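# Move an unpowered 5.7 kg robot arm to another desk

## Task

A spare robot arm weighing 5.7 kg sits on one desk; it is unpowered, so its joints flop freely. Transfer it onto the other desk, where it must end up at rest with nothing hanging past any edge. No part of it may drop freely by more than a few centimetres, or the task fails. Finish by releasing it and backing the robot away; the arm only counts if the desk, not the robot, is what keeps it there. The robot must not tip over or finish leaning, or the task fails.

## Robot and tools

Robot: a wheeled base with a vertical column, a tilting head and two six-joint arms (left and right), each ending in a two-finger gripper. Folded, it is 0.73 m long, 0.62 m wide, 1.88 m tall, with its front 0.40 m ahead of the column. The base drives forward/back and turns in place; it cannot strafe.

Frames: the base frame sits on the floor under the column, midway between the drive wheels; x forward, y left, z up, metres. left_hand and right_hand are reported in it, at the point where the fingers meet (tips 8 mm further). The hand's z axis runs along the fingers (quat_wxyz maps (0,0,1) onto it), its y axis along the opening. The odometry frame is the base frame at scene start; base_odometry counts wheel turns only, so slip looks like travel. Heading is positive leftward, -3.142 to 3.142.

execute_actions: argument actions is a list holding zero or one action; cameras optionally lists cam_head_left, cam_head_right, cam_left_wrist, cam_right_wrist, nav_camera or all (null/omitted = all, [] = none). An action may contain base, joints and speeds. base holds exactly one key: translate_m (relative distance in metres, forward positive, -3 to 3) or rotate_rad (relative turn in radians, left/counter-clockwise positive, -3.2 to 3.2). Both are offsets from where the base last measured itself. joints is a single dictionary for both arms, keyed by joint name, giving absolute targets: head_tilt_rad (-0.61 to 1.308, 0 level, positive looks down); left_joint1_rad..left_joint6_rad and right_joint1_rad..right_joint6_rad in radians (joint1 -2.879 to 2.879, joint2 0 to 3.141, joint3 0 to 3.019, joint4 -1.692 to 1.57, joint5 -1.57 to 1.57 sideways hand swing, positive to the robot's right, joint6 -2.094 to 2.094 hand roll, positive clockwise seen from behind); left_gripper_m/right_gripper_m, fingertip gap in metres, 0 to 0.093. Done tolerances: head 0.03, joints 1-6 0.045, 0.14, 0.09, 0.055, 0.03, 0.035, gripper 0.003. speeds may cap translate_m (0.05-0.8 m/s) or rotate_rad (0.1-1 rad/s); it does not slow arms. Base moves needing over 8.667 s are refused; any action is capped at 15 s. Unknown keys or out-of-range values reject the whole call. Joints left out may still be driving to older targets. An empty list just reports state and images.

wait(seconds 0-10) lets the scene run and returns state. zoom_image(camera, region [x0,y0,x1,y1] pixels, top-left origin, at most 504x504) enlarges part of that camera's latest full image. finished_scene(scene = current scene number) ends the scene irreversibly and reports success; answering without any tool call also ends everything.

Arm geometry (approximate): with left joint1 -1.57 or right joint1 1.57 and joints 5, 6 at 0, the arm works in a vertical plane 0.23 m to that side, facing ahead. Let a = j2 - 0.35, b = 1.05 + j2 - j3, c = b - j4 (c = 1.57 means fingers pointing down). Hand point: ahead = 0.12 + 0.39 sin a + 0.38 cos b + 0.25 cos c; up = 1.46 + 0.39 cos a - 0.38 sin b - 0.25 sin c. Example: j2, j3, j4 = 0.93, 0.78, 0.14 gives 0.60 m ahead, 1.21 m up. Real hands sit up to 5 cm lower and nearer the column (about 12 cm under heavy or extended loads). Empty reach is about 1 m from the shoulder, lowest about 0.47 m up; the floor is out of reach.

Loads per arm, fingers down: 3.2 kg near 0.4 m ahead at 0.65-1.2 m height; 2 kg out to 0.6 m at 0.65-1.25 m; 1 kg out to 0.8 m at 0.9-1.2 m. A gripper holds roughly 2-6 kg depending on slipperiness. The 5.7 kg arm is therefore best shared between both hands, kept close and low, with its floppy links supported so none swings down and drops. Overloaded arms settle lower and report time_out or off_target.

Gripping: command an opening narrower than the object; off_target is then expected. A reported opening staying 0.002 m or more above target means something is held. Fingers are 7 cm long; gripper body 10 cm wide, 7 cm thick; wrist camera protrudes 11 cm on one side. Small target changes (under 0.03 rad, 0.08 for joints 2-3) may not move a joint; for gentle contact step about 0.05 rad per call from the previous target.

Result lines: base_status and joint_status give each motion's outcome: done, off_target (still pushing), time_out, contact_stop (base only: a wheel stalled; back off 0.05 m before retrying or turning), not_followed / joint command not followed (a self-collision check withheld targets; back the responsible joints off at least 0.05 rad or move the other arm away). on_its_own lists uncommanded behaviour; held at is a target, not a position. turned_by_wheels vs turned_by_imu differing by over about 4% and 0.05 rad means slip or a collision. base_tilt is in degrees, forward/right positive; a forward drop of 0.5 degrees during a move means leaning back, so reverse 0.05 m. wheel_motors_off = 1 means the wheels were cut for 2 s after about 3 s of hard pushing. motor_effort covers only left_wheel and right_wheel, percent, bracket = peak. Motor temperatures list each arm's joints; MOTOR HOT at 85 °C, and at 100 °C that arm drops everything (OVER-TEMPERATURE FAULT). To relieve a blocked, straining arm, resend its reported positions as targets, though a loaded arm sags about 1 cm per kg each time.

Avoid: letting the two arms hit or press on each other (can end the run), drops and free swings of the carried arm, slamming, table edges between 0.30 and 1.20 m catching on the column, prolonged hard pushing, tipping the robot. Camera intrinsics and base-frame extrinsics are given per camera (head cameras 896x504 pinhole, wrist cameras 616x616 fisheye, nav_camera 896x504 low at the front).

Each tool is called as a command line: name --argument value for each argument, lists and objects as JSON in quotes; but a table of rows of numbers goes row by row, as --pt "numbers of a row", without its own name.

## Session

execute_actions --actions '[]'

Scene clock: 0.00 s.
Motor temperatures (°C, as the motors report them): left_arm=[27 25 26 29 28 28] | right_arm=[27 25 27 28 28 28]
base_odometry: x=+0.000 y=+0.000 heading=+0.000 (m, m, rad; odometry frame)
turned_by_wheels: +0.000 (rad since the last result)
turned_by_imu: +0.000 (rad since the last result)
base_tilt: forward=+0.3 right=-0.5 (deg)
base_status: not commanded
joint_positions: head_tilt_rad=+0.878 left_joint1_rad=-1.575 left_joint2_rad=+0.875 left_joint3_rad=+0.381 left_joint4_rad=-0.962 left_joint5_rad=-0.055 left_joint6_rad=+0.047 left_gripper_m=+0.094 right_joint1_rad=+1.561 right_joint2_rad=+0.884 right_joint3_rad=+0.386 right_joint4_rad=-0.918 right_joint5_rad=+0.040 right_joint6_rad=-0.053 right_gripper_m=+0.094
joint_status: not commanded
wheel_motors_off: 0
motor_effort: left_wheel=+2 right_wheel=-1 (%)
left_hand: x=+0.1324 y=+0.2332 z=+1.2604 quat_wxyz=(+0.449, -0.035, -0.893, -0.013) (m; base frame)
right_hand: x=+0.1396 y=-0.2344 z=+1.2508 quat_wxyz=(+0.432, +0.028, -0.901, +0.009) (m; base frame)
pictures: cam_head_left, cam_head_right, cam_left_wrist, cam_right_wrist, nav_camera
Images, in order (width x height): cam_head_left 896x504, cam_head_right 896x504, cam_left_wrist 616x616, cam_right_wrist 616x616, nav_camera 896x504.

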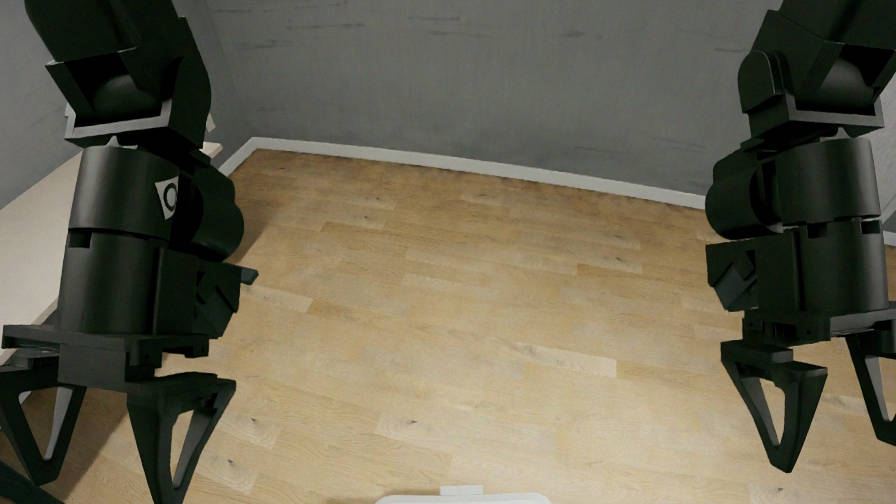

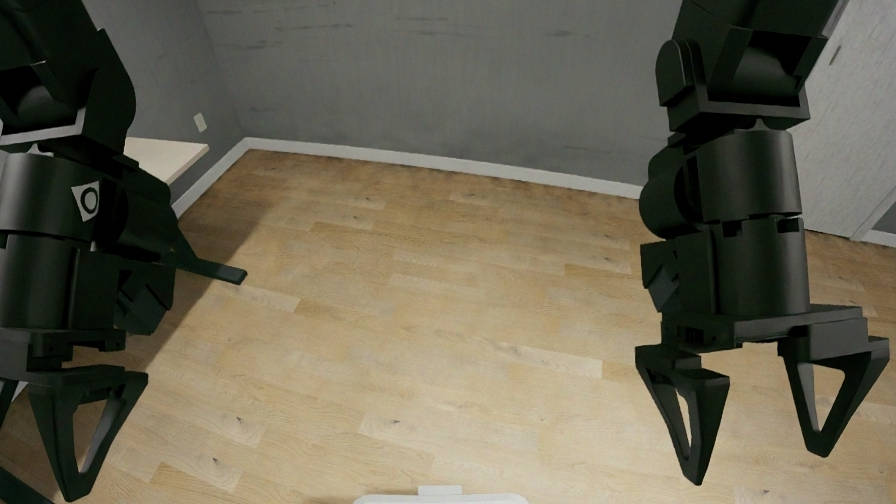

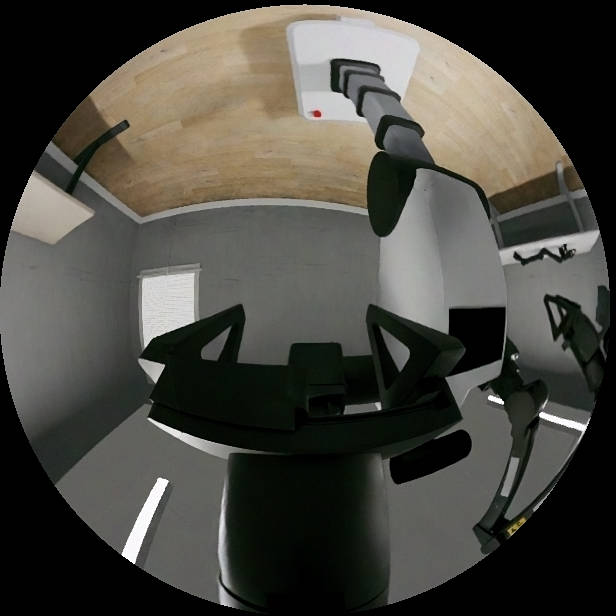

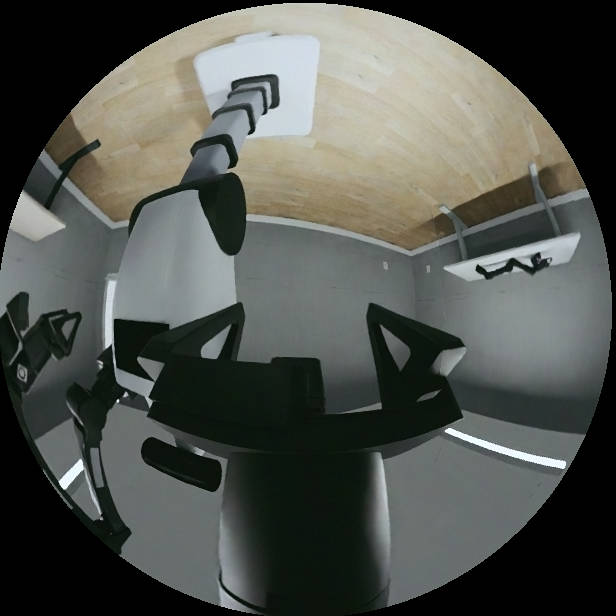

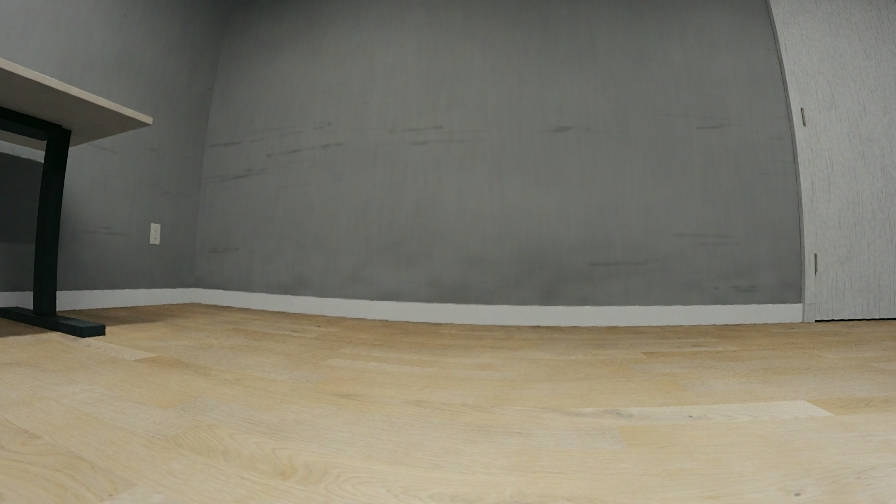

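execute_actions --actions '[{"base":{"rotate_rad":-2.0},"joints":{"head_tilt_rad":0.45}}]' --cameras '["cam_head_left","cam_head_right","nav_camera"]'

Scene clock: 5.70 s.
Motor temperatures (°C, as the motors report them): left_arm=[27 26 26 29 28 28] | right_arm=[27 25 27 28 28 28]
base_odometry: x=+0.000 y=+0.000 heading=-2.000 (m, m, rad; odometry frame)
turned_by_wheels: -2.000 (rad since the last result)
turned_by_imu: -2.020 (rad since the last result)
base_tilt: forward=+0.2 right=-0.3 (deg)
base_status: done
joint_positions: head_tilt_rad=+0.469 left_joint1_rad=-1.575 left_joint2_rad=+0.875 left_joint3_rad=+0.381 left_joint4_rad=-0.962 left_joint5_rad=-0.055 left_joint6_rad=+0.047 left_gripper_m=+0.094 right_joint1_rad=+1.561 right_joint2_rad=+0.884 right_joint3_rad=+0.386 right_joint4_rad=-0.918 right_joint5_rad=+0.040 right_joint6_rad=-0.053 right_gripper_m=+0.094
joint_status: all done
wheel_motors_off: 0
motor_effort: left_wheel=+0(36) right_wheel=+0(27) (%)
left_hand: x=+0.1324 y=+0.2332 z=+1.2604 quat_wxyz=(+0.449, -0.035, -0.893, -0.013) (m; base frame)
right_hand: x=+0.1396 y=-0.2344 z=+1.2508 quat_wxyz=(+0.432, +0.028, -0.901, +0.009) (m; base frame)
pictures: cam_head_left, cam_head_right, nav_camera
camera_calibration (this result's frames):
cam_head_left: T_world_to_cam=[[-0.00302876, -0.999936, -0.010888, 0.0454961], [-0.384477, 0.0112155, -0.923067, 1.43939], [0.92313, 0.00139042, -0.384486, 0.483964], [0, 0, 0, 1]] pos_world=[0.106788, 0.0286768, 1.51522]
cam_head_right: T_world_to_cam=[[-0.0141654, -0.999825, -0.0122249, -0.0211347], [-0.376266, 0.0166576, -0.926362, 1.43856], [0.926403, -0.00852243, -0.376436, 0.46645], [0, 0, 0, 1]] pos_world=[0.108862, -0.0411187, 1.50796]
Images, in order (width x height): cam_head_left 896x504, cam_head_right 896x504, nav_camera 896x504.

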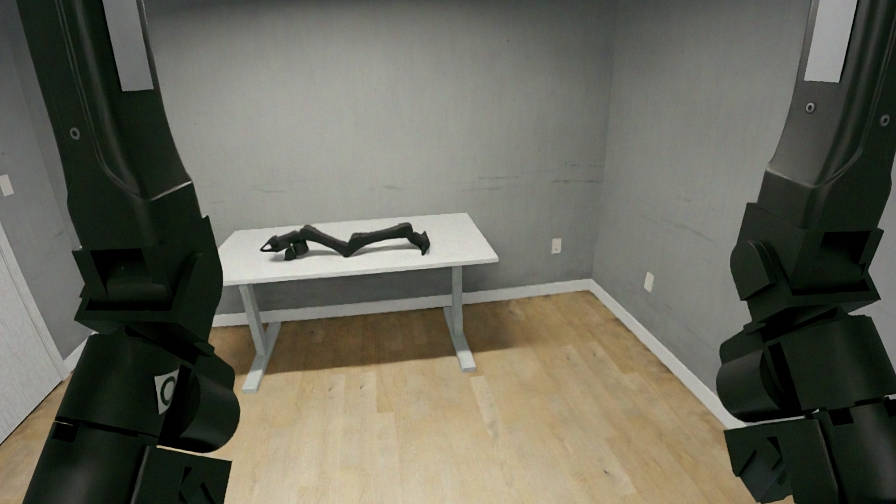

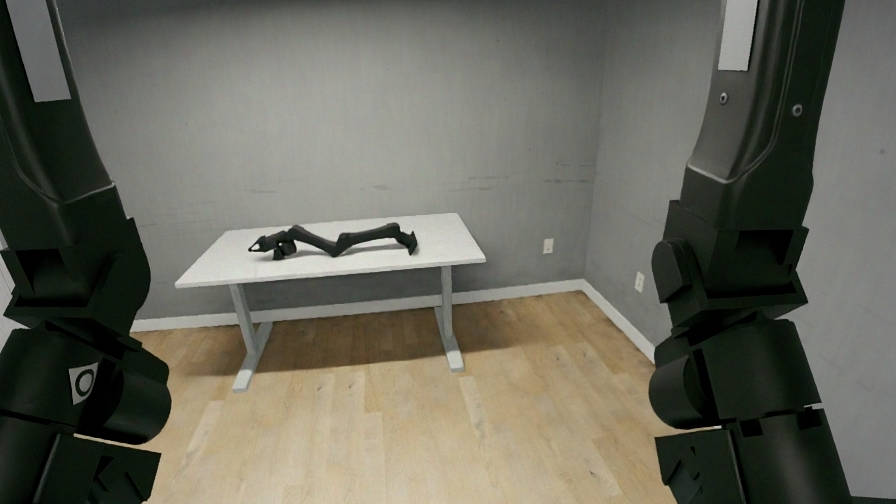

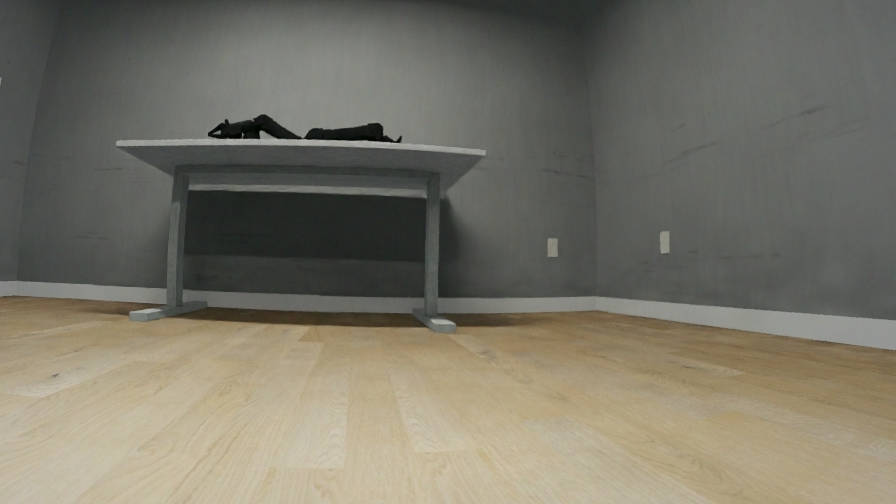

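execute_actions --actions '[{"base":{"rotate_rad":0.435}}]' --cameras '[]'

execute_actions --actions '[{"base":{"translate_m":0.93}}]' --cameras '[]'

execute_actions --actions '[{"base":{"rotate_rad":-0.295},"joints":{"head_tilt_rad":0.7}}]' --cameras '["cam_head_left","cam_head_right"]'

Scene clock: 24.23 s.
Motor temperatures (°C, as the motors report them): left_arm=[27 26 26 29 28 28] | right_arm=[27 25 27 28 28 28]
base_odometry: x=+0.000 y=+0.000 heading=-1.565 (m, m, rad; odometry frame)
turned_by_wheels: +0.435 (rad since the last result)
turned_by_imu: +0.441 (rad since the last result)
base_tilt: forward=+0.1 right=-0.3 (deg)
base_status: done
joint_positions: head_tilt_rad=+0.468 left_joint1_rad=-1.575 left_joint2_rad=+0.875 left_joint3_rad=+0.381 left_joint4_rad=-0.962 left_joint5_rad=-0.055 left_joint6_rad=+0.047 left_gripper_m=+0.094 right_joint1_rad=+1.561 right_joint2_rad=+0.884 right_joint3_rad=+0.386 right_joint4_rad=-0.918 right_joint5_rad=+0.040 right_joint6_rad=-0.053 right_gripper_m=+0.094
joint_status: not commanded
wheel_motors_off: 0
motor_effort: left_wheel=+0(22) right_wheel=+1(22) (%)
left_hand: x=+0.1324 y=+0.2332 z=+1.2604 quat_wxyz=(+0.449, -0.035, -0.893, -0.013) (m; base frame)
right_hand: x=+0.1396 y=-0.2344 z=+1.2508 quat_wxyz=(+0.432, +0.028, -0.901, +0.009) (m; base frame)
pictures: none
No camera images: the call's "cameras" was empty. Leave "cameras" out to get every camera's image.

Scene clock: 27.20 s.
Motor temperatures (°C, as the motors report them): left_arm=[27 26 26 29 28 28] | right_arm=[27 25 27 28 28 28]
base_odometry: x=+0.005 y=-0.930 heading=-1.565 (m, m, rad; odometry frame)
turned_by_wheels: +0.000 (rad since the last result)
turned_by_imu: -0.004 (rad since the last result)
base_tilt: forward=+0.1 right=-0.4 (deg)
base_status: done
joint_positions: head_tilt_rad=+0.468 left_joint1_rad=-1.575 left_joint2_rad=+0.875 left_joint3_rad=+0.383 left_joint4_rad=-0.962 left_joint5_rad=-0.055 left_joint6_rad=+0.047 left_gripper_m=+0.094 right_joint1_rad=+1.561 right_joint2_rad=+0.884 right_joint3_rad=+0.388 right_joint4_rad=-0.918 right_joint5_rad=+0.040 right_joint6_rad=-0.053 right_gripper_m=+0.094
joint_status: not commanded
wheel_motors_off: 0
motor_effort: left_wheel=+0(41) right_wheel=+0(55) (%)
left_hand: x=+0.1334 y=+0.2332 z=+1.2600 quat_wxyz=(+0.449, -0.035, -0.893, -0.013) (m; base frame)
right_hand: x=+0.1404 y=-0.2344 z=+1.2506 quat_wxyz=(+0.431, +0.028, -0.902, +0.009) (m; base frame)
pictures: none
No camera images: the call's "cameras" was empty. Leave "cameras" out to get every camera's image.

Scene clock: 28.60 s.
Motor temperatures (°C, as the motors report them): left_arm=[27 26 26 29 28 28] | right_arm=[27 25 27 28 28 28]
base_odometry: x=+0.005 y=-0.930 heading=-1.860 (m, m, rad; odometry frame)
turned_by_wheels: -0.294 (rad since the last result)
turned_by_imu: -0.295 (rad since the last result)
base_tilt: forward=+0.1 right=-0.4 (deg)
base_status: done
joint_positions: head_tilt_rad=+0.703 left_joint1_rad=-1.575 left_joint2_rad=+0.875 left_joint3_rad=+0.383 left_joint4_rad=-0.962 left_joint5_rad=-0.055 left_joint6_rad=+0.047 left_gripper_m=+0.094 right_joint1_rad=+1.561 right_joint2_rad=+0.884 right_joint3_rad=+0.388 right_joint4_rad=-0.918 right_joint5_rad=+0.040 right_joint6_rad=-0.053 right_gripper_m=+0.094
joint_status: all done
wheel_motors_off: 0
motor_effort: left_wheel=+0(31) right_wheel=-1(39) (%)
left_hand: x=+0.1334 y=+0.2332 z=+1.2600 quat_wxyz=(+0.449, -0.035, -0.893, -0.013) (m; base frame)
right_hand: x=+0.1404 y=-0.2344 z=+1.2506 quat_wxyz=(+0.431, +0.028, -0.902, +0.009) (m; base frame)
pictures: cam_head_left, cam_head_right
camera_calibration (this result's frames):
cam_head_left: T_world_to_cam=[[-0.0054717, -0.999936, -0.00988846, 0.0440791], [-0.588102, 0.0112155, -0.808709, 1.27346], [0.808768, 0.00139042, -0.588126, 0.803288], [0, 0, 0, 1]] pos_world=[0.0994921, 0.0286768, 1.50273]
cam_head_right: T_world_to_cam=[[-0.0166147, -0.999825, -0.00860574, -0.0265858], [-0.58088, 0.0166576, -0.813819, 1.27548], [0.813819, -0.00852243, -0.581055, 0.787193], [0, 0, 0, 1]] pos_world=[0.0998243, -0.0411187, 1.49518]
Images, in order (width x height): cam_head_left 896x504, cam_head_right 896x504.

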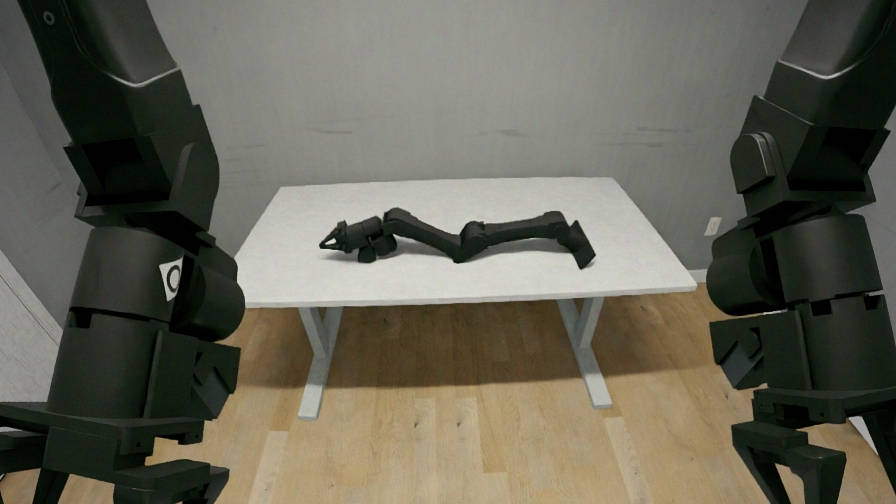

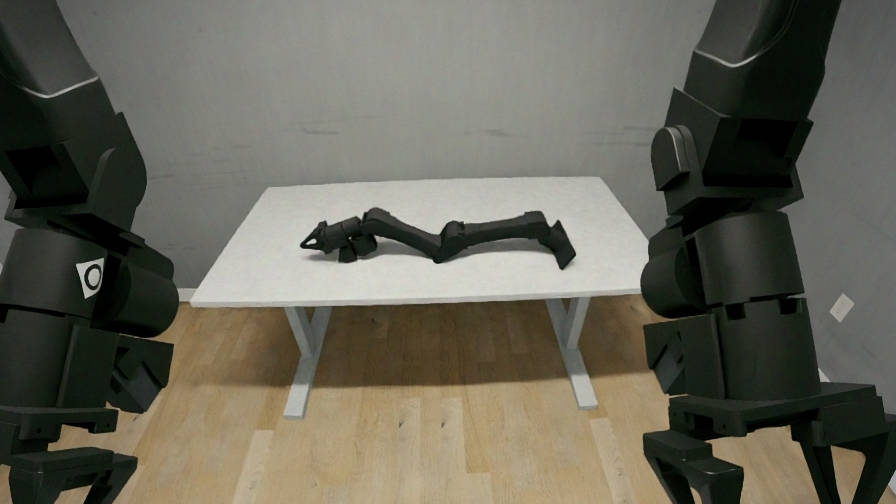

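execute_actions --actions '[{"base":{"translate_m":0.4},"joints":{"head_tilt_rad":0.95,"left_joint1_rad":-1.57,"left_joint2_rad":1.466,"left_joint3_rad":0.773,"left_joint4_rad":0.173,"left_joint5_rad":0,"left_joint6_rad":1.57,"right_joint1_rad":1.57,"right_joint2_rad":1.466,"right_joint3_rad":0.773,"right_joint4_rad":0.173,"right_joint5_rad":0,"right_joint6_rad":-1.57},"speeds":{"translate_m":0.2}}]'

Scene clock: 42.87 s.
Motor temperatures (°C, as the motors report them): left_arm=[27 26 26 29 28 28] | right_arm=[27 26 27 28 28 28]
base_odometry: x=-0.109 y=-1.314 heading=-1.860 (m, m, rad; odometry frame)
turned_by_wheels: +0.000 (rad since the last result)
turned_by_imu: -0.002 (rad since the last result)
base_tilt: forward=+0.0 right=-0.4 (deg)
base_status: done
joint_positions: head_tilt_rad=+0.951 left_joint1_rad=-1.575 left_joint2_rad=+1.474 left_joint3_rad=+0.777 left_joint4_rad=+0.162 left_joint5_rad=-0.003 left_joint6_rad=+1.563 left_gripper_m=+0.094 right_joint1_rad=+1.564 right_joint2_rad=+1.474 right_joint3_rad=+0.778 right_joint4_rad=+0.165 right_joint5_rad=+0.002 right_joint6_rad=-1.563 right_gripper_m=+0.094
joint_status: all done
wheel_motors_off: 0
motor_effort: left_wheel=+0(47) right_wheel=+1(49) (%)
left_hand: x=+0.4026 y=+0.2227 z=+0.9991 quat_wxyz=(+0.004, -0.705, -0.709, +0.004) (m; base frame)
right_hand: x=+0.4040 y=-0.2295 z=+0.9990 quat_wxyz=(+0.005, +0.703, -0.711, +0.000) (m; base frame)
pictures: cam_head_left, cam_head_right, cam_left_wrist, cam_right_wrist, nav_camera
camera_calibration (this result's frames):
cam_head_left: T_world_to_cam=[[-0.00773242, -0.999936, -0.00824201, 0.0416566], [-0.768686, 0.0112155, -0.639528, 1.02195], [0.63958, 0.00139042, -0.768724, 1.08987], [0, 0, 0, 1]] pos_world=[0.0888238, 0.0286768, 1.49172]
cam_head_right: T_world_to_cam=[[-0.0182192, -0.999825, -0.00426223, -0.0331946], [-0.76294, 0.0166576, -0.646255, 1.02653], [0.646213, -0.00852243, -0.76311, 1.07594], [0, 0, 0, 1]] pos_world=[0.0872923, -0.0411187, 1.48432]
cam_left_wrist: T_world_to_cam=[[-0.999976, -0.00146198, 0.00675795, 0.393675], [0.0027815, 0.809757, 0.586758, -0.766292], [-0.00633012, 0.586763, -0.809734, 0.80354], [0, 0, 0, 1]] pos_world=[0.400884, 0.149599, 1.09762]
cam_right_wrist: T_world_to_cam=[[0.999908, -0.0105556, -0.00850834, -0.395434], [-0.00335547, -0.800711, 0.599041, -0.780409], [-0.013136, -0.598958, -0.800673, 0.788818], [0, 0, 0, 1]] pos_world=[0.403141, -0.156588, 1.09572]
Images, in order (width x height): cam_head_left 896x504, cam_head_right 896x504, cam_left_wrist 616x616, cam_right_wrist 616x616, nav_camera 896x504.

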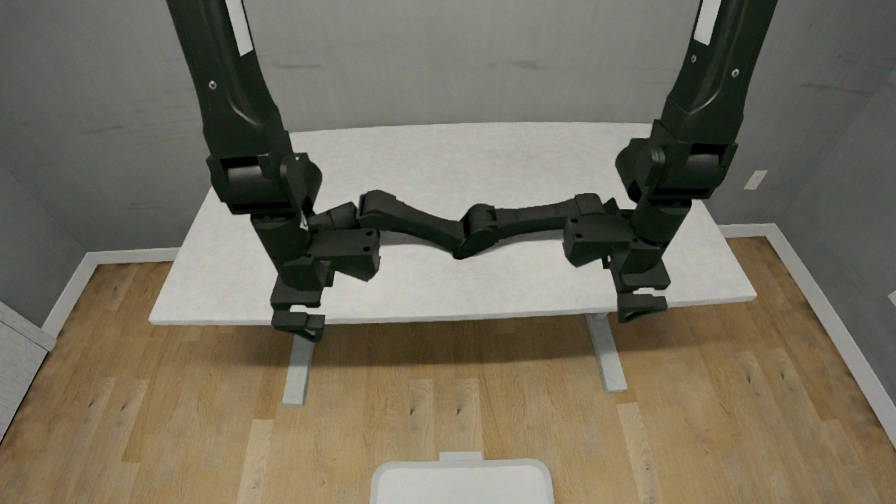

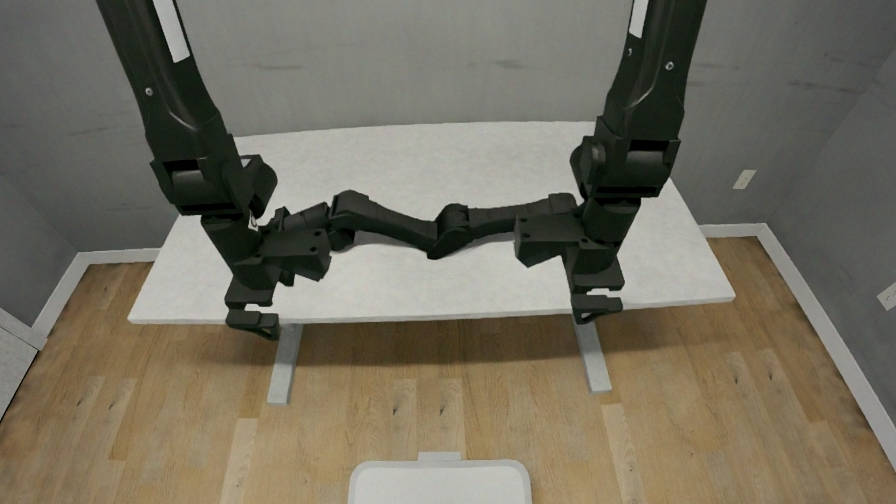

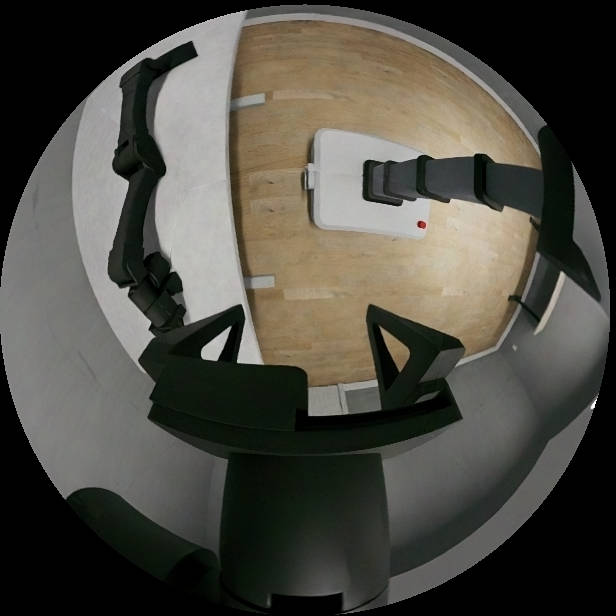

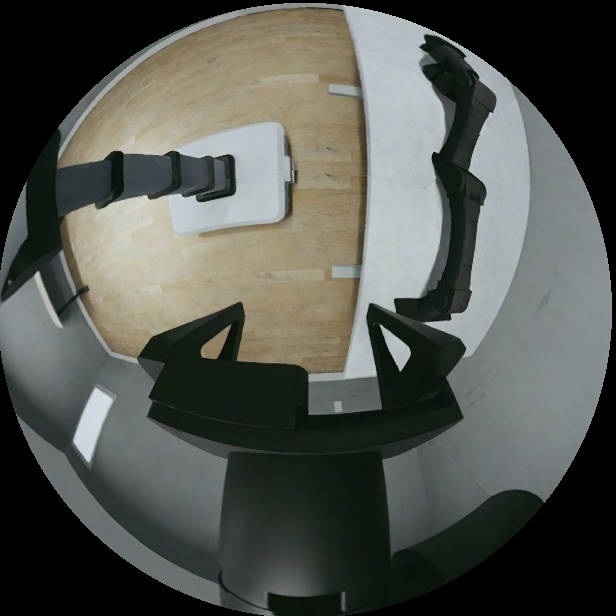

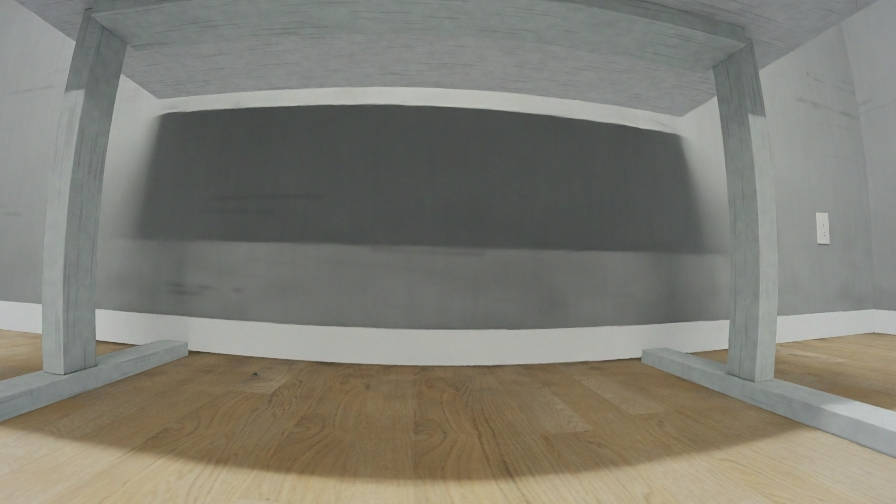

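execute_actions --actions '[{"base":{"translate_m":0.2},"joints":{"head_tilt_rad":1.1},"speeds":{"translate_m":0.2}}]' --cameras '["cam_head_left","cam_left_wrist","cam_right_wrist"]'

zoom_image --camera "cam_head_left" --region '[250,100,700,350]'

Scene clock: 68.03 s.
Motor temperatures (°C, as the motors report them): left_arm=[27 27 26 29 28 28] | right_arm=[27 27 27 28 28 28]
base_odometry: x=-0.166 y=-1.505 heading=-1.860 (m, m, rad; odometry frame)
turned_by_wheels: +0.000 (rad since the last result)
turned_by_imu: -0.001 (rad since the last result)
base_tilt: forward=+0.2 right=-0.3 (deg)
base_status: done
joint_positions: head_tilt_rad=+1.099 left_joint1_rad=-1.575 left_joint2_rad=+1.472 left_joint3_rad=+0.774 left_joint4_rad=+0.162 left_joint5_rad=-0.003 left_joint6_rad=+1.563 left_gripper_m=+0.094 right_joint1_rad=+1.564 right_joint2_rad=+1.472 right_joint3_rad=+0.775 right_joint4_rad=+0.165 right_joint5_rad=+0.002 right_joint6_rad=-1.563 right_gripper_m=+0.094
joint_status: all done
wheel_motors_off: 0
motor_effort: left_wheel=+1(34) right_wheel=+0(35) (%)
left_hand: x=+0.4021 y=+0.2227 z=+0.9998 quat_wxyz=(+0.004, -0.705, -0.709, +0.005) (m; base frame)
right_hand: x=+0.4031 y=-0.2295 z=+0.9999 quat_wxyz=(+0.006, +0.703, -0.711, +0.000) (m; base frame)
pictures: cam_head_left, cam_left_wrist, cam_right_wrist
camera_calibration (this result's frames):
cam_head_left: T_world_to_cam=[[-0.00886749, -0.999936, -0.00700634, 0.0398104], [-0.8549, 0.0112155, -0.518671, 0.840141], [0.518716, 0.00139042, -0.854945, 1.22869], [0, 0, 0, 1]] pos_world=[0.0812471, 0.0286768, 1.4865]
cam_left_wrist: T_world_to_cam=[[-0.999973, -0.0014606, 0.00713941, 0.392735], [0.00300645, 0.809757, 0.586758, -0.766788], [-0.0066382, 0.586764, -0.809731, 0.804213], [0, 0, 0, 1]] pos_world=[0.400368, 0.149602, 1.09831]
cam_right_wrist: T_world_to_cam=[[0.999901, -0.0105601, -0.00927123, -0.393809], [-0.00290204, -0.800712, 0.599042, -0.781097], [-0.0137495, -0.598956, -0.800664, 0.789729], [0, 0, 0, 1]] pos_world=[0.402362, -0.15658, 1.09657]
Images, in order (width x height): cam_head_left 896x504, cam_left_wrist 616x616, cam_right_wrist 616x616.

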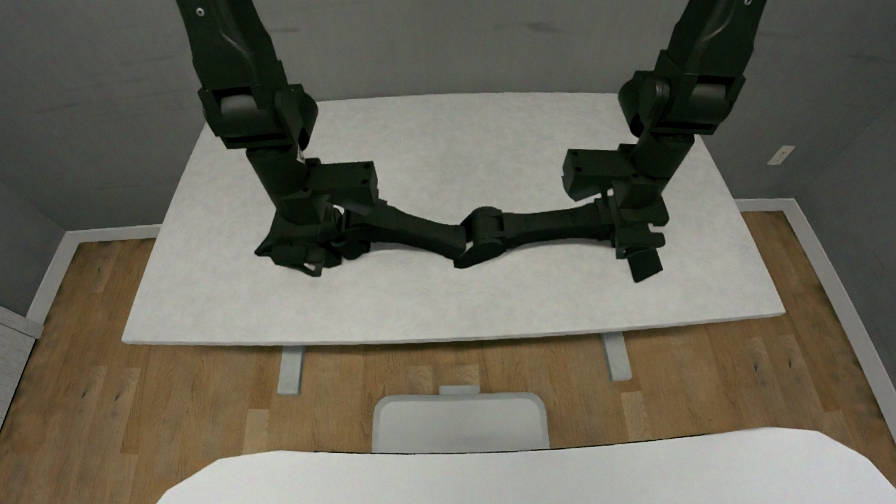

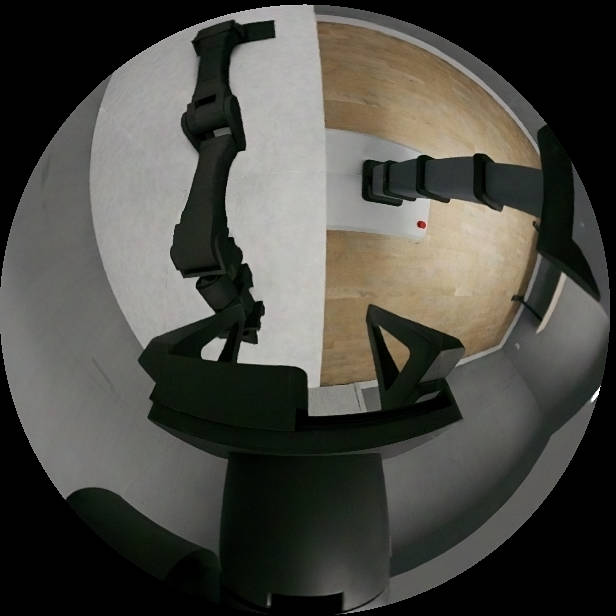

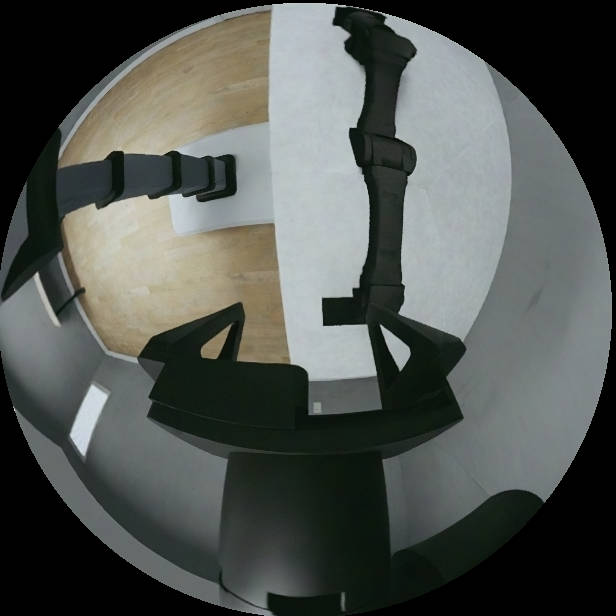

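Region (250, 100, 700, 350) of cam_head_left's 896x504 image, scaled by 1.120, with more detail than that image has.

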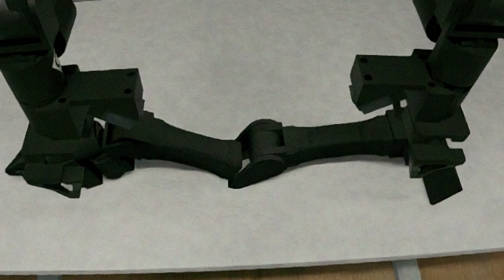

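execute_actions --actions '[{"base":{"translate_m":0.16},"joints":{"left_joint1_rad":-1.66,"head_tilt_rad":1.25},"speeds":{"translate_m":0.1}}]' --cameras '["cam_head_left","cam_left_wrist","cam_right_wrist"]'

Scene clock: 90.03 s.
Motor temperatures (°C, as the motors report them): left_arm=[27 28 26 29 28 28] | right_arm=[27 28 27 28 28 28]
base_odometry: x=-0.212 y=-1.659 heading=-1.860 (m, m, rad; odometry frame)
turned_by_wheels: +0.000 (rad since the last result)
turned_by_imu: -0.001 (rad since the last result)
base_tilt: forward=+0.2 right=-0.3 (deg)
base_status: done
joint_positions: head_tilt_rad=+1.248 left_joint1_rad=-1.665 left_joint2_rad=+1.470 left_joint3_rad=+0.774 left_joint4_rad=+0.162 left_joint5_rad=+0.000 left_joint6_rad=+1.563 left_gripper_m=+0.094 right_joint1_rad=+1.564 right_joint2_rad=+1.470 right_joint3_rad=+0.774 right_joint4_rad=+0.165 right_joint5_rad=+0.002 right_joint6_rad=-1.563 right_gripper_m=+0.094
joint_status: all done
wheel_motors_off: 0
motor_effort: left_wheel=+0(34) right_wheel=+0(34) (%)
left_hand: x=+0.4013 y=+0.1723 z=+1.0024 quat_wxyz=(-0.025, -0.721, -0.692, +0.033) (m; base frame)
right_hand: x=+0.4036 y=-0.2293 z=+1.0003 quat_wxyz=(+0.005, +0.703, -0.711, +0.000) (m; base frame)
pictures: cam_head_left, cam_left_wrist, cam_right_wrist
camera_calibration (this result's frames):
cam_head_left: T_world_to_cam=[[-0.00980472, -0.999936, -0.00562037, 0.0377228], [-0.922108, 0.0112155, -0.386769, 0.640373], [0.386808, 0.00139042, -0.922159, 1.3388], [0, 0, 0, 1]] pos_world=[0.0730059, 0.0286768, 1.48247]
cam_left_wrist: T_world_to_cam=[[-0.999024, 0.0439497, 0.00434639, 0.386447], [0.039799, 0.853252, 0.519978, -0.682841], [0.0191443, 0.519644, -0.854169, 0.881649], [0, 0, 0, 1]] pos_world=[0.396368, 0.107507, 1.10646]
cam_right_wrist: T_world_to_cam=[[0.999913, -0.01036, -0.00813035, -0.395363], [-0.00342944, -0.800909, 0.598777, -0.780761], [-0.012715, -0.598697, -0.800875, 0.790076], [0, 0, 0, 1]] pos_world=[0.402697, -0.156398, 1.09704]
Images, in order (width x height): cam_head_left 896x504, cam_left_wrist 616x616, cam_right_wrist 616x616.

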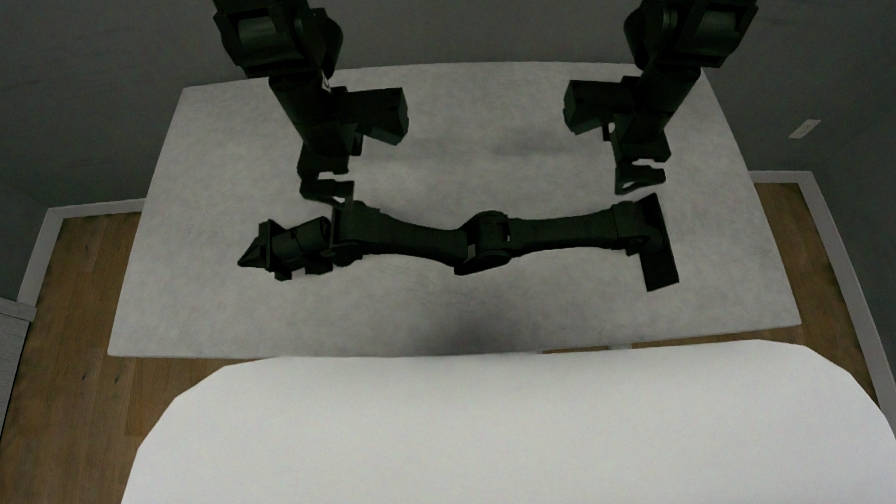

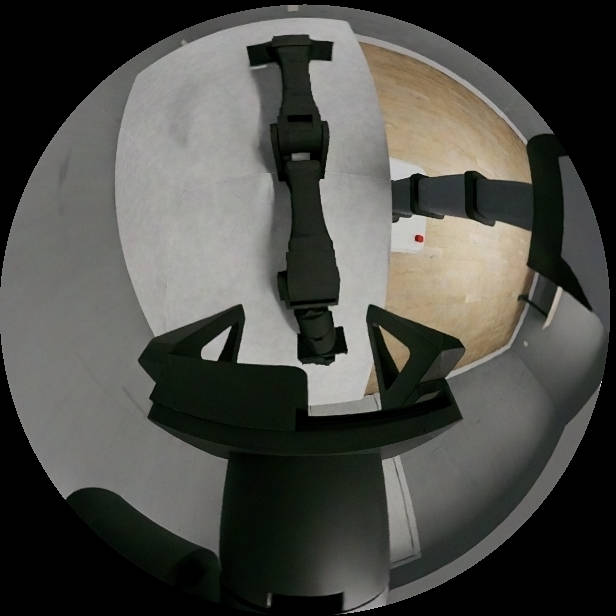

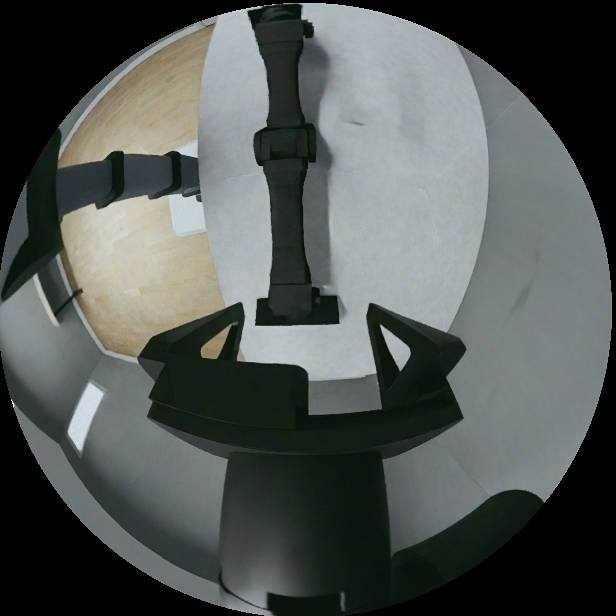

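execute_actions --actions '[{"joints":{"left_joint2_rad":1.712,"left_joint3_rad":0.911,"left_joint4_rad":0.28,"right_joint2_rad":1.835,"right_joint3_rad":0.973,"right_joint4_rad":0.341}}]' --cameras '["cam_head_left","cam_left_wrist","cam_right_wrist"]'

Scene clock: 102.20 s.
Motor temperatures (°C, as the motors report them): left_arm=[27 28 26 29 28 28] | right_arm=[27 28 27 28 28 28]
base_odometry: x=-0.212 y=-1.659 heading=-1.860 (m, m, rad; odometry frame)
turned_by_wheels: +0.000 (rad since the last result)
turned_by_imu: +0.000 (rad since the last result)
base_tilt: forward=+0.2 right=-0.2 (deg)
base_status: not commanded
joint_positions: head_tilt_rad=+1.248 left_joint1_rad=-1.665 left_joint2_rad=+1.726 left_joint3_rad=+0.912 left_joint4_rad=+0.276 left_joint5_rad=+0.000 left_joint6_rad=+1.564 left_gripper_m=+0.094 right_joint1_rad=+1.564 right_joint2_rad=+1.844 right_joint3_rad=+0.970 right_joint4_rad=+0.341 right_joint5_rad=+0.002 right_joint6_rad=-1.564 right_gripper_m=+0.094
joint_status: all done
wheel_motors_off: 0
motor_effort: left_wheel=+0(2) right_wheel=+0(2) (%)
left_hand: x=+0.3876 y=+0.1662 z=+0.9199 quat_wxyz=(-0.024, -0.721, -0.692, +0.033) (m; base frame)
right_hand: x=+0.3741 y=-0.2299 z=+0.8796 quat_wxyz=(+0.006, +0.703, -0.711, -0.001) (m; base frame)
pictures: cam_head_left, cam_left_wrist, cam_right_wrist
camera_calibration (this result's frames):
cam_head_left: T_world_to_cam=[[-0.00980472, -0.999936, -0.00562037, 0.0377228], [-0.922108, 0.0112155, -0.38677, 0.640373], [0.386808, 0.00139042, -0.922159, 1.3388], [0, 0, 0, 1]] pos_world=[0.0730059, 0.0286768, 1.48247]
cam_left_wrist: T_world_to_cam=[[-0.998983, 0.0445462, 0.00697689, 0.370827], [0.0416754, 0.853165, 0.519974, -0.634845], [0.0172104, 0.519736, -0.854154, 0.815262], [0, 0, 0, 1]] pos_world=[0.382877, 0.101388, 1.02387]
cam_right_wrist: T_world_to_cam=[[0.9999, -0.00998909, -0.0100404, -0.365069], [-0.0019887, -0.800915, 0.598774, -0.709563], [-0.0140227, -0.598694, -0.800855, 0.693126], [0, 0, 0, 1]] pos_world=[0.373341, -0.156976, 0.976296]
Images, in order (width x height): cam_head_left 896x504, cam_left_wrist 616x616, cam_right_wrist 616x616.

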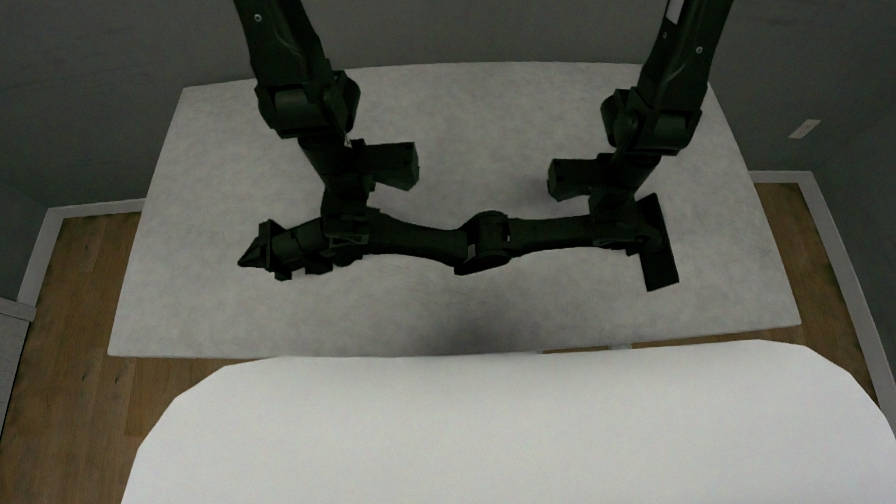

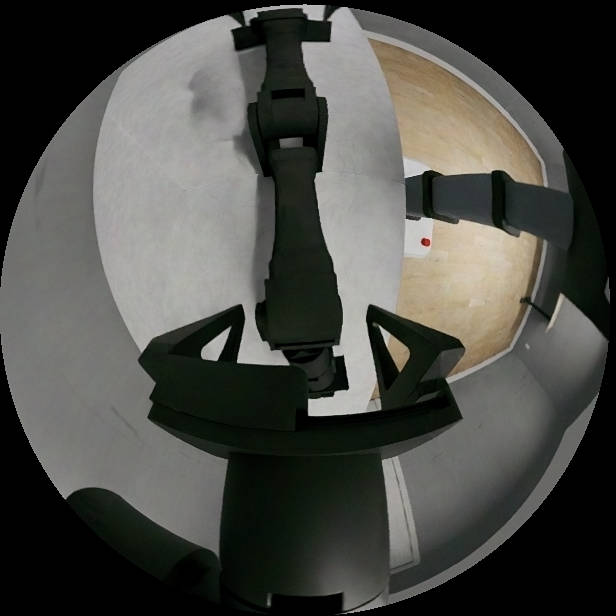

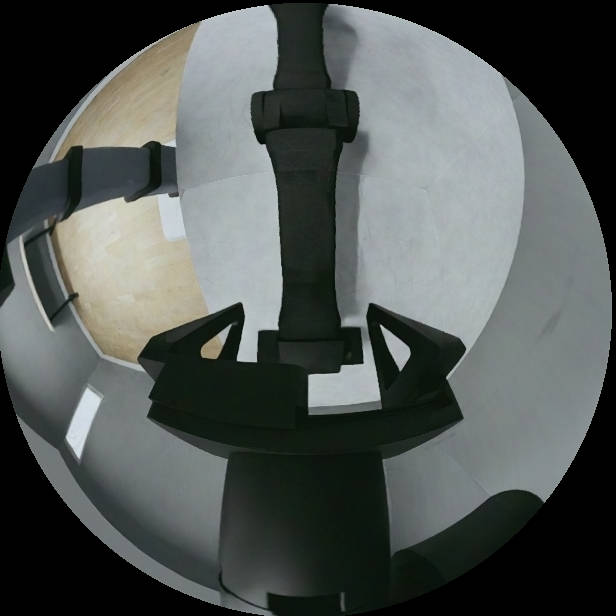

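execute_actions --actions '[{"joints":{"left_joint1_rad":-1.70,"left_joint2_rad":1.82,"left_joint3_rad":1.007,"left_joint4_rad":0.292,"right_joint2_rad":1.94,"right_joint3_rad":1.075,"right_joint4_rad":0.344}}]' --cameras '["cam_head_left","cam_left_wrist","cam_right_wrist"]'

Scene clock: 109.67 s.
Motor temperatures (°C, as the motors report them): left_arm=[27 28 26 29 28 28] | right_arm=[27 28 27 28 28 28]
base_odometry: x=-0.212 y=-1.659 heading=-1.860 (m, m, rad; odometry frame)
turned_by_wheels: +0.000 (rad since the last result)
turned_by_imu: +0.000 (rad since the last result)
base_tilt: forward=+0.0 right=-0.4 (deg)
base_status: not commanded
joint_positions: head_tilt_rad=+1.248 left_joint1_rad=-1.691 left_joint2_rad=+1.817 left_joint3_rad=+1.013 left_joint4_rad=+0.282 left_joint5_rad=+0.000 left_joint6_rad=+1.564 left_gripper_m=+0.094 right_joint1_rad=+1.564 right_joint2_rad=+1.938 right_joint3_rad=+1.082 right_joint4_rad=+0.341 right_joint5_rad=+0.002 right_joint6_rad=-1.564 right_gripper_m=+0.094
joint_status: all done
wheel_motors_off: 0
motor_effort: left_wheel=+0(1) right_wheel=+0(1) (%)
left_hand: x=+0.3990 y=+0.1455 z=+0.8860 quat_wxyz=(-0.037, -0.725, -0.687, +0.036) (m; base frame)
right_hand: x=+0.3861 y=-0.2302 z=+0.8411 quat_wxyz=(-0.001, +0.703, -0.711, +0.006) (m; base frame)
pictures: cam_head_left, cam_left_wrist, cam_right_wrist
camera_calibration (this result's frames):
cam_head_left: T_world_to_cam=[[-0.00980472, -0.999936, -0.00562037, 0.0377228], [-0.922108, 0.0112155, -0.38677, 0.640373], [0.386808, 0.00139042, -0.922159, 1.3388], [0, 0, 0, 1]] pos_world=[0.0730059, 0.0286768, 1.48247]
cam_left_wrist: T_world_to_cam=[[-0.998373, 0.0562477, -0.0093659, 0.395946], [0.0440234, 0.864709, 0.50034, -0.585254], [0.0362418, 0.499114, -0.865778, 0.802593], [0, 0, 0, 1]] pos_world=[0.391979, 0.0832177, 0.991403]
cam_right_wrist: T_world_to_cam=[[0.999917, -0.00988735, 0.00826949, -0.392857], [-0.0128705, -0.800881, 0.598685, -0.682448], [0.000703467, -0.598742, -0.800942, 0.656745], [0, 0, 0, 1]] pos_world=[0.383579, -0.157223, 0.937835]
Images, in order (width x height): cam_head_left 896x504, cam_left_wrist 616x616, cam_right_wrist 616x616.

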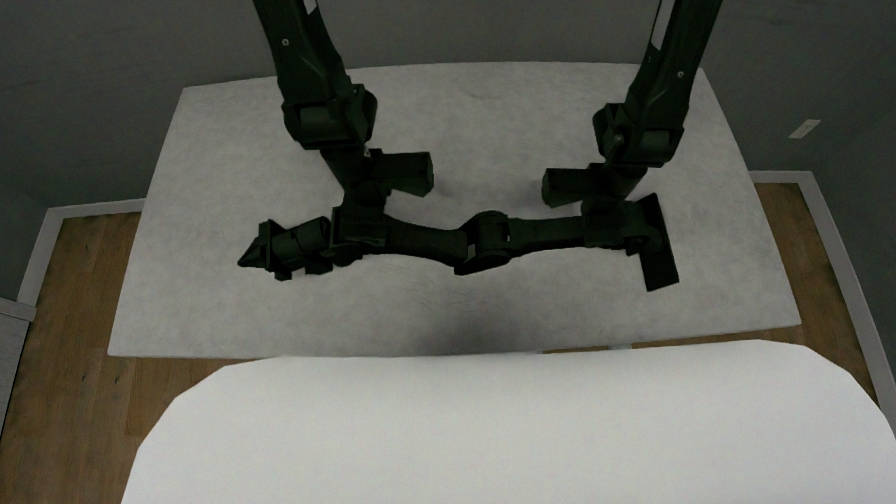

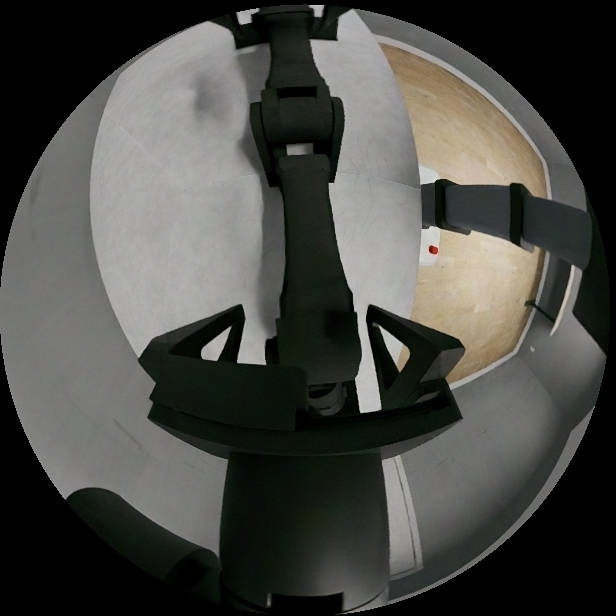

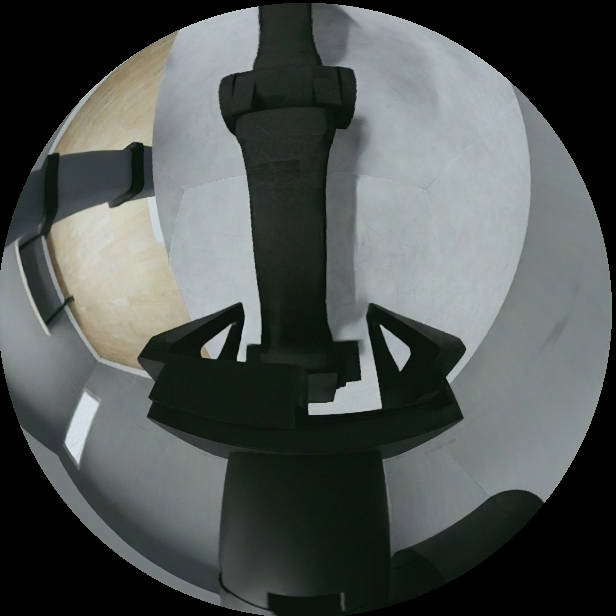

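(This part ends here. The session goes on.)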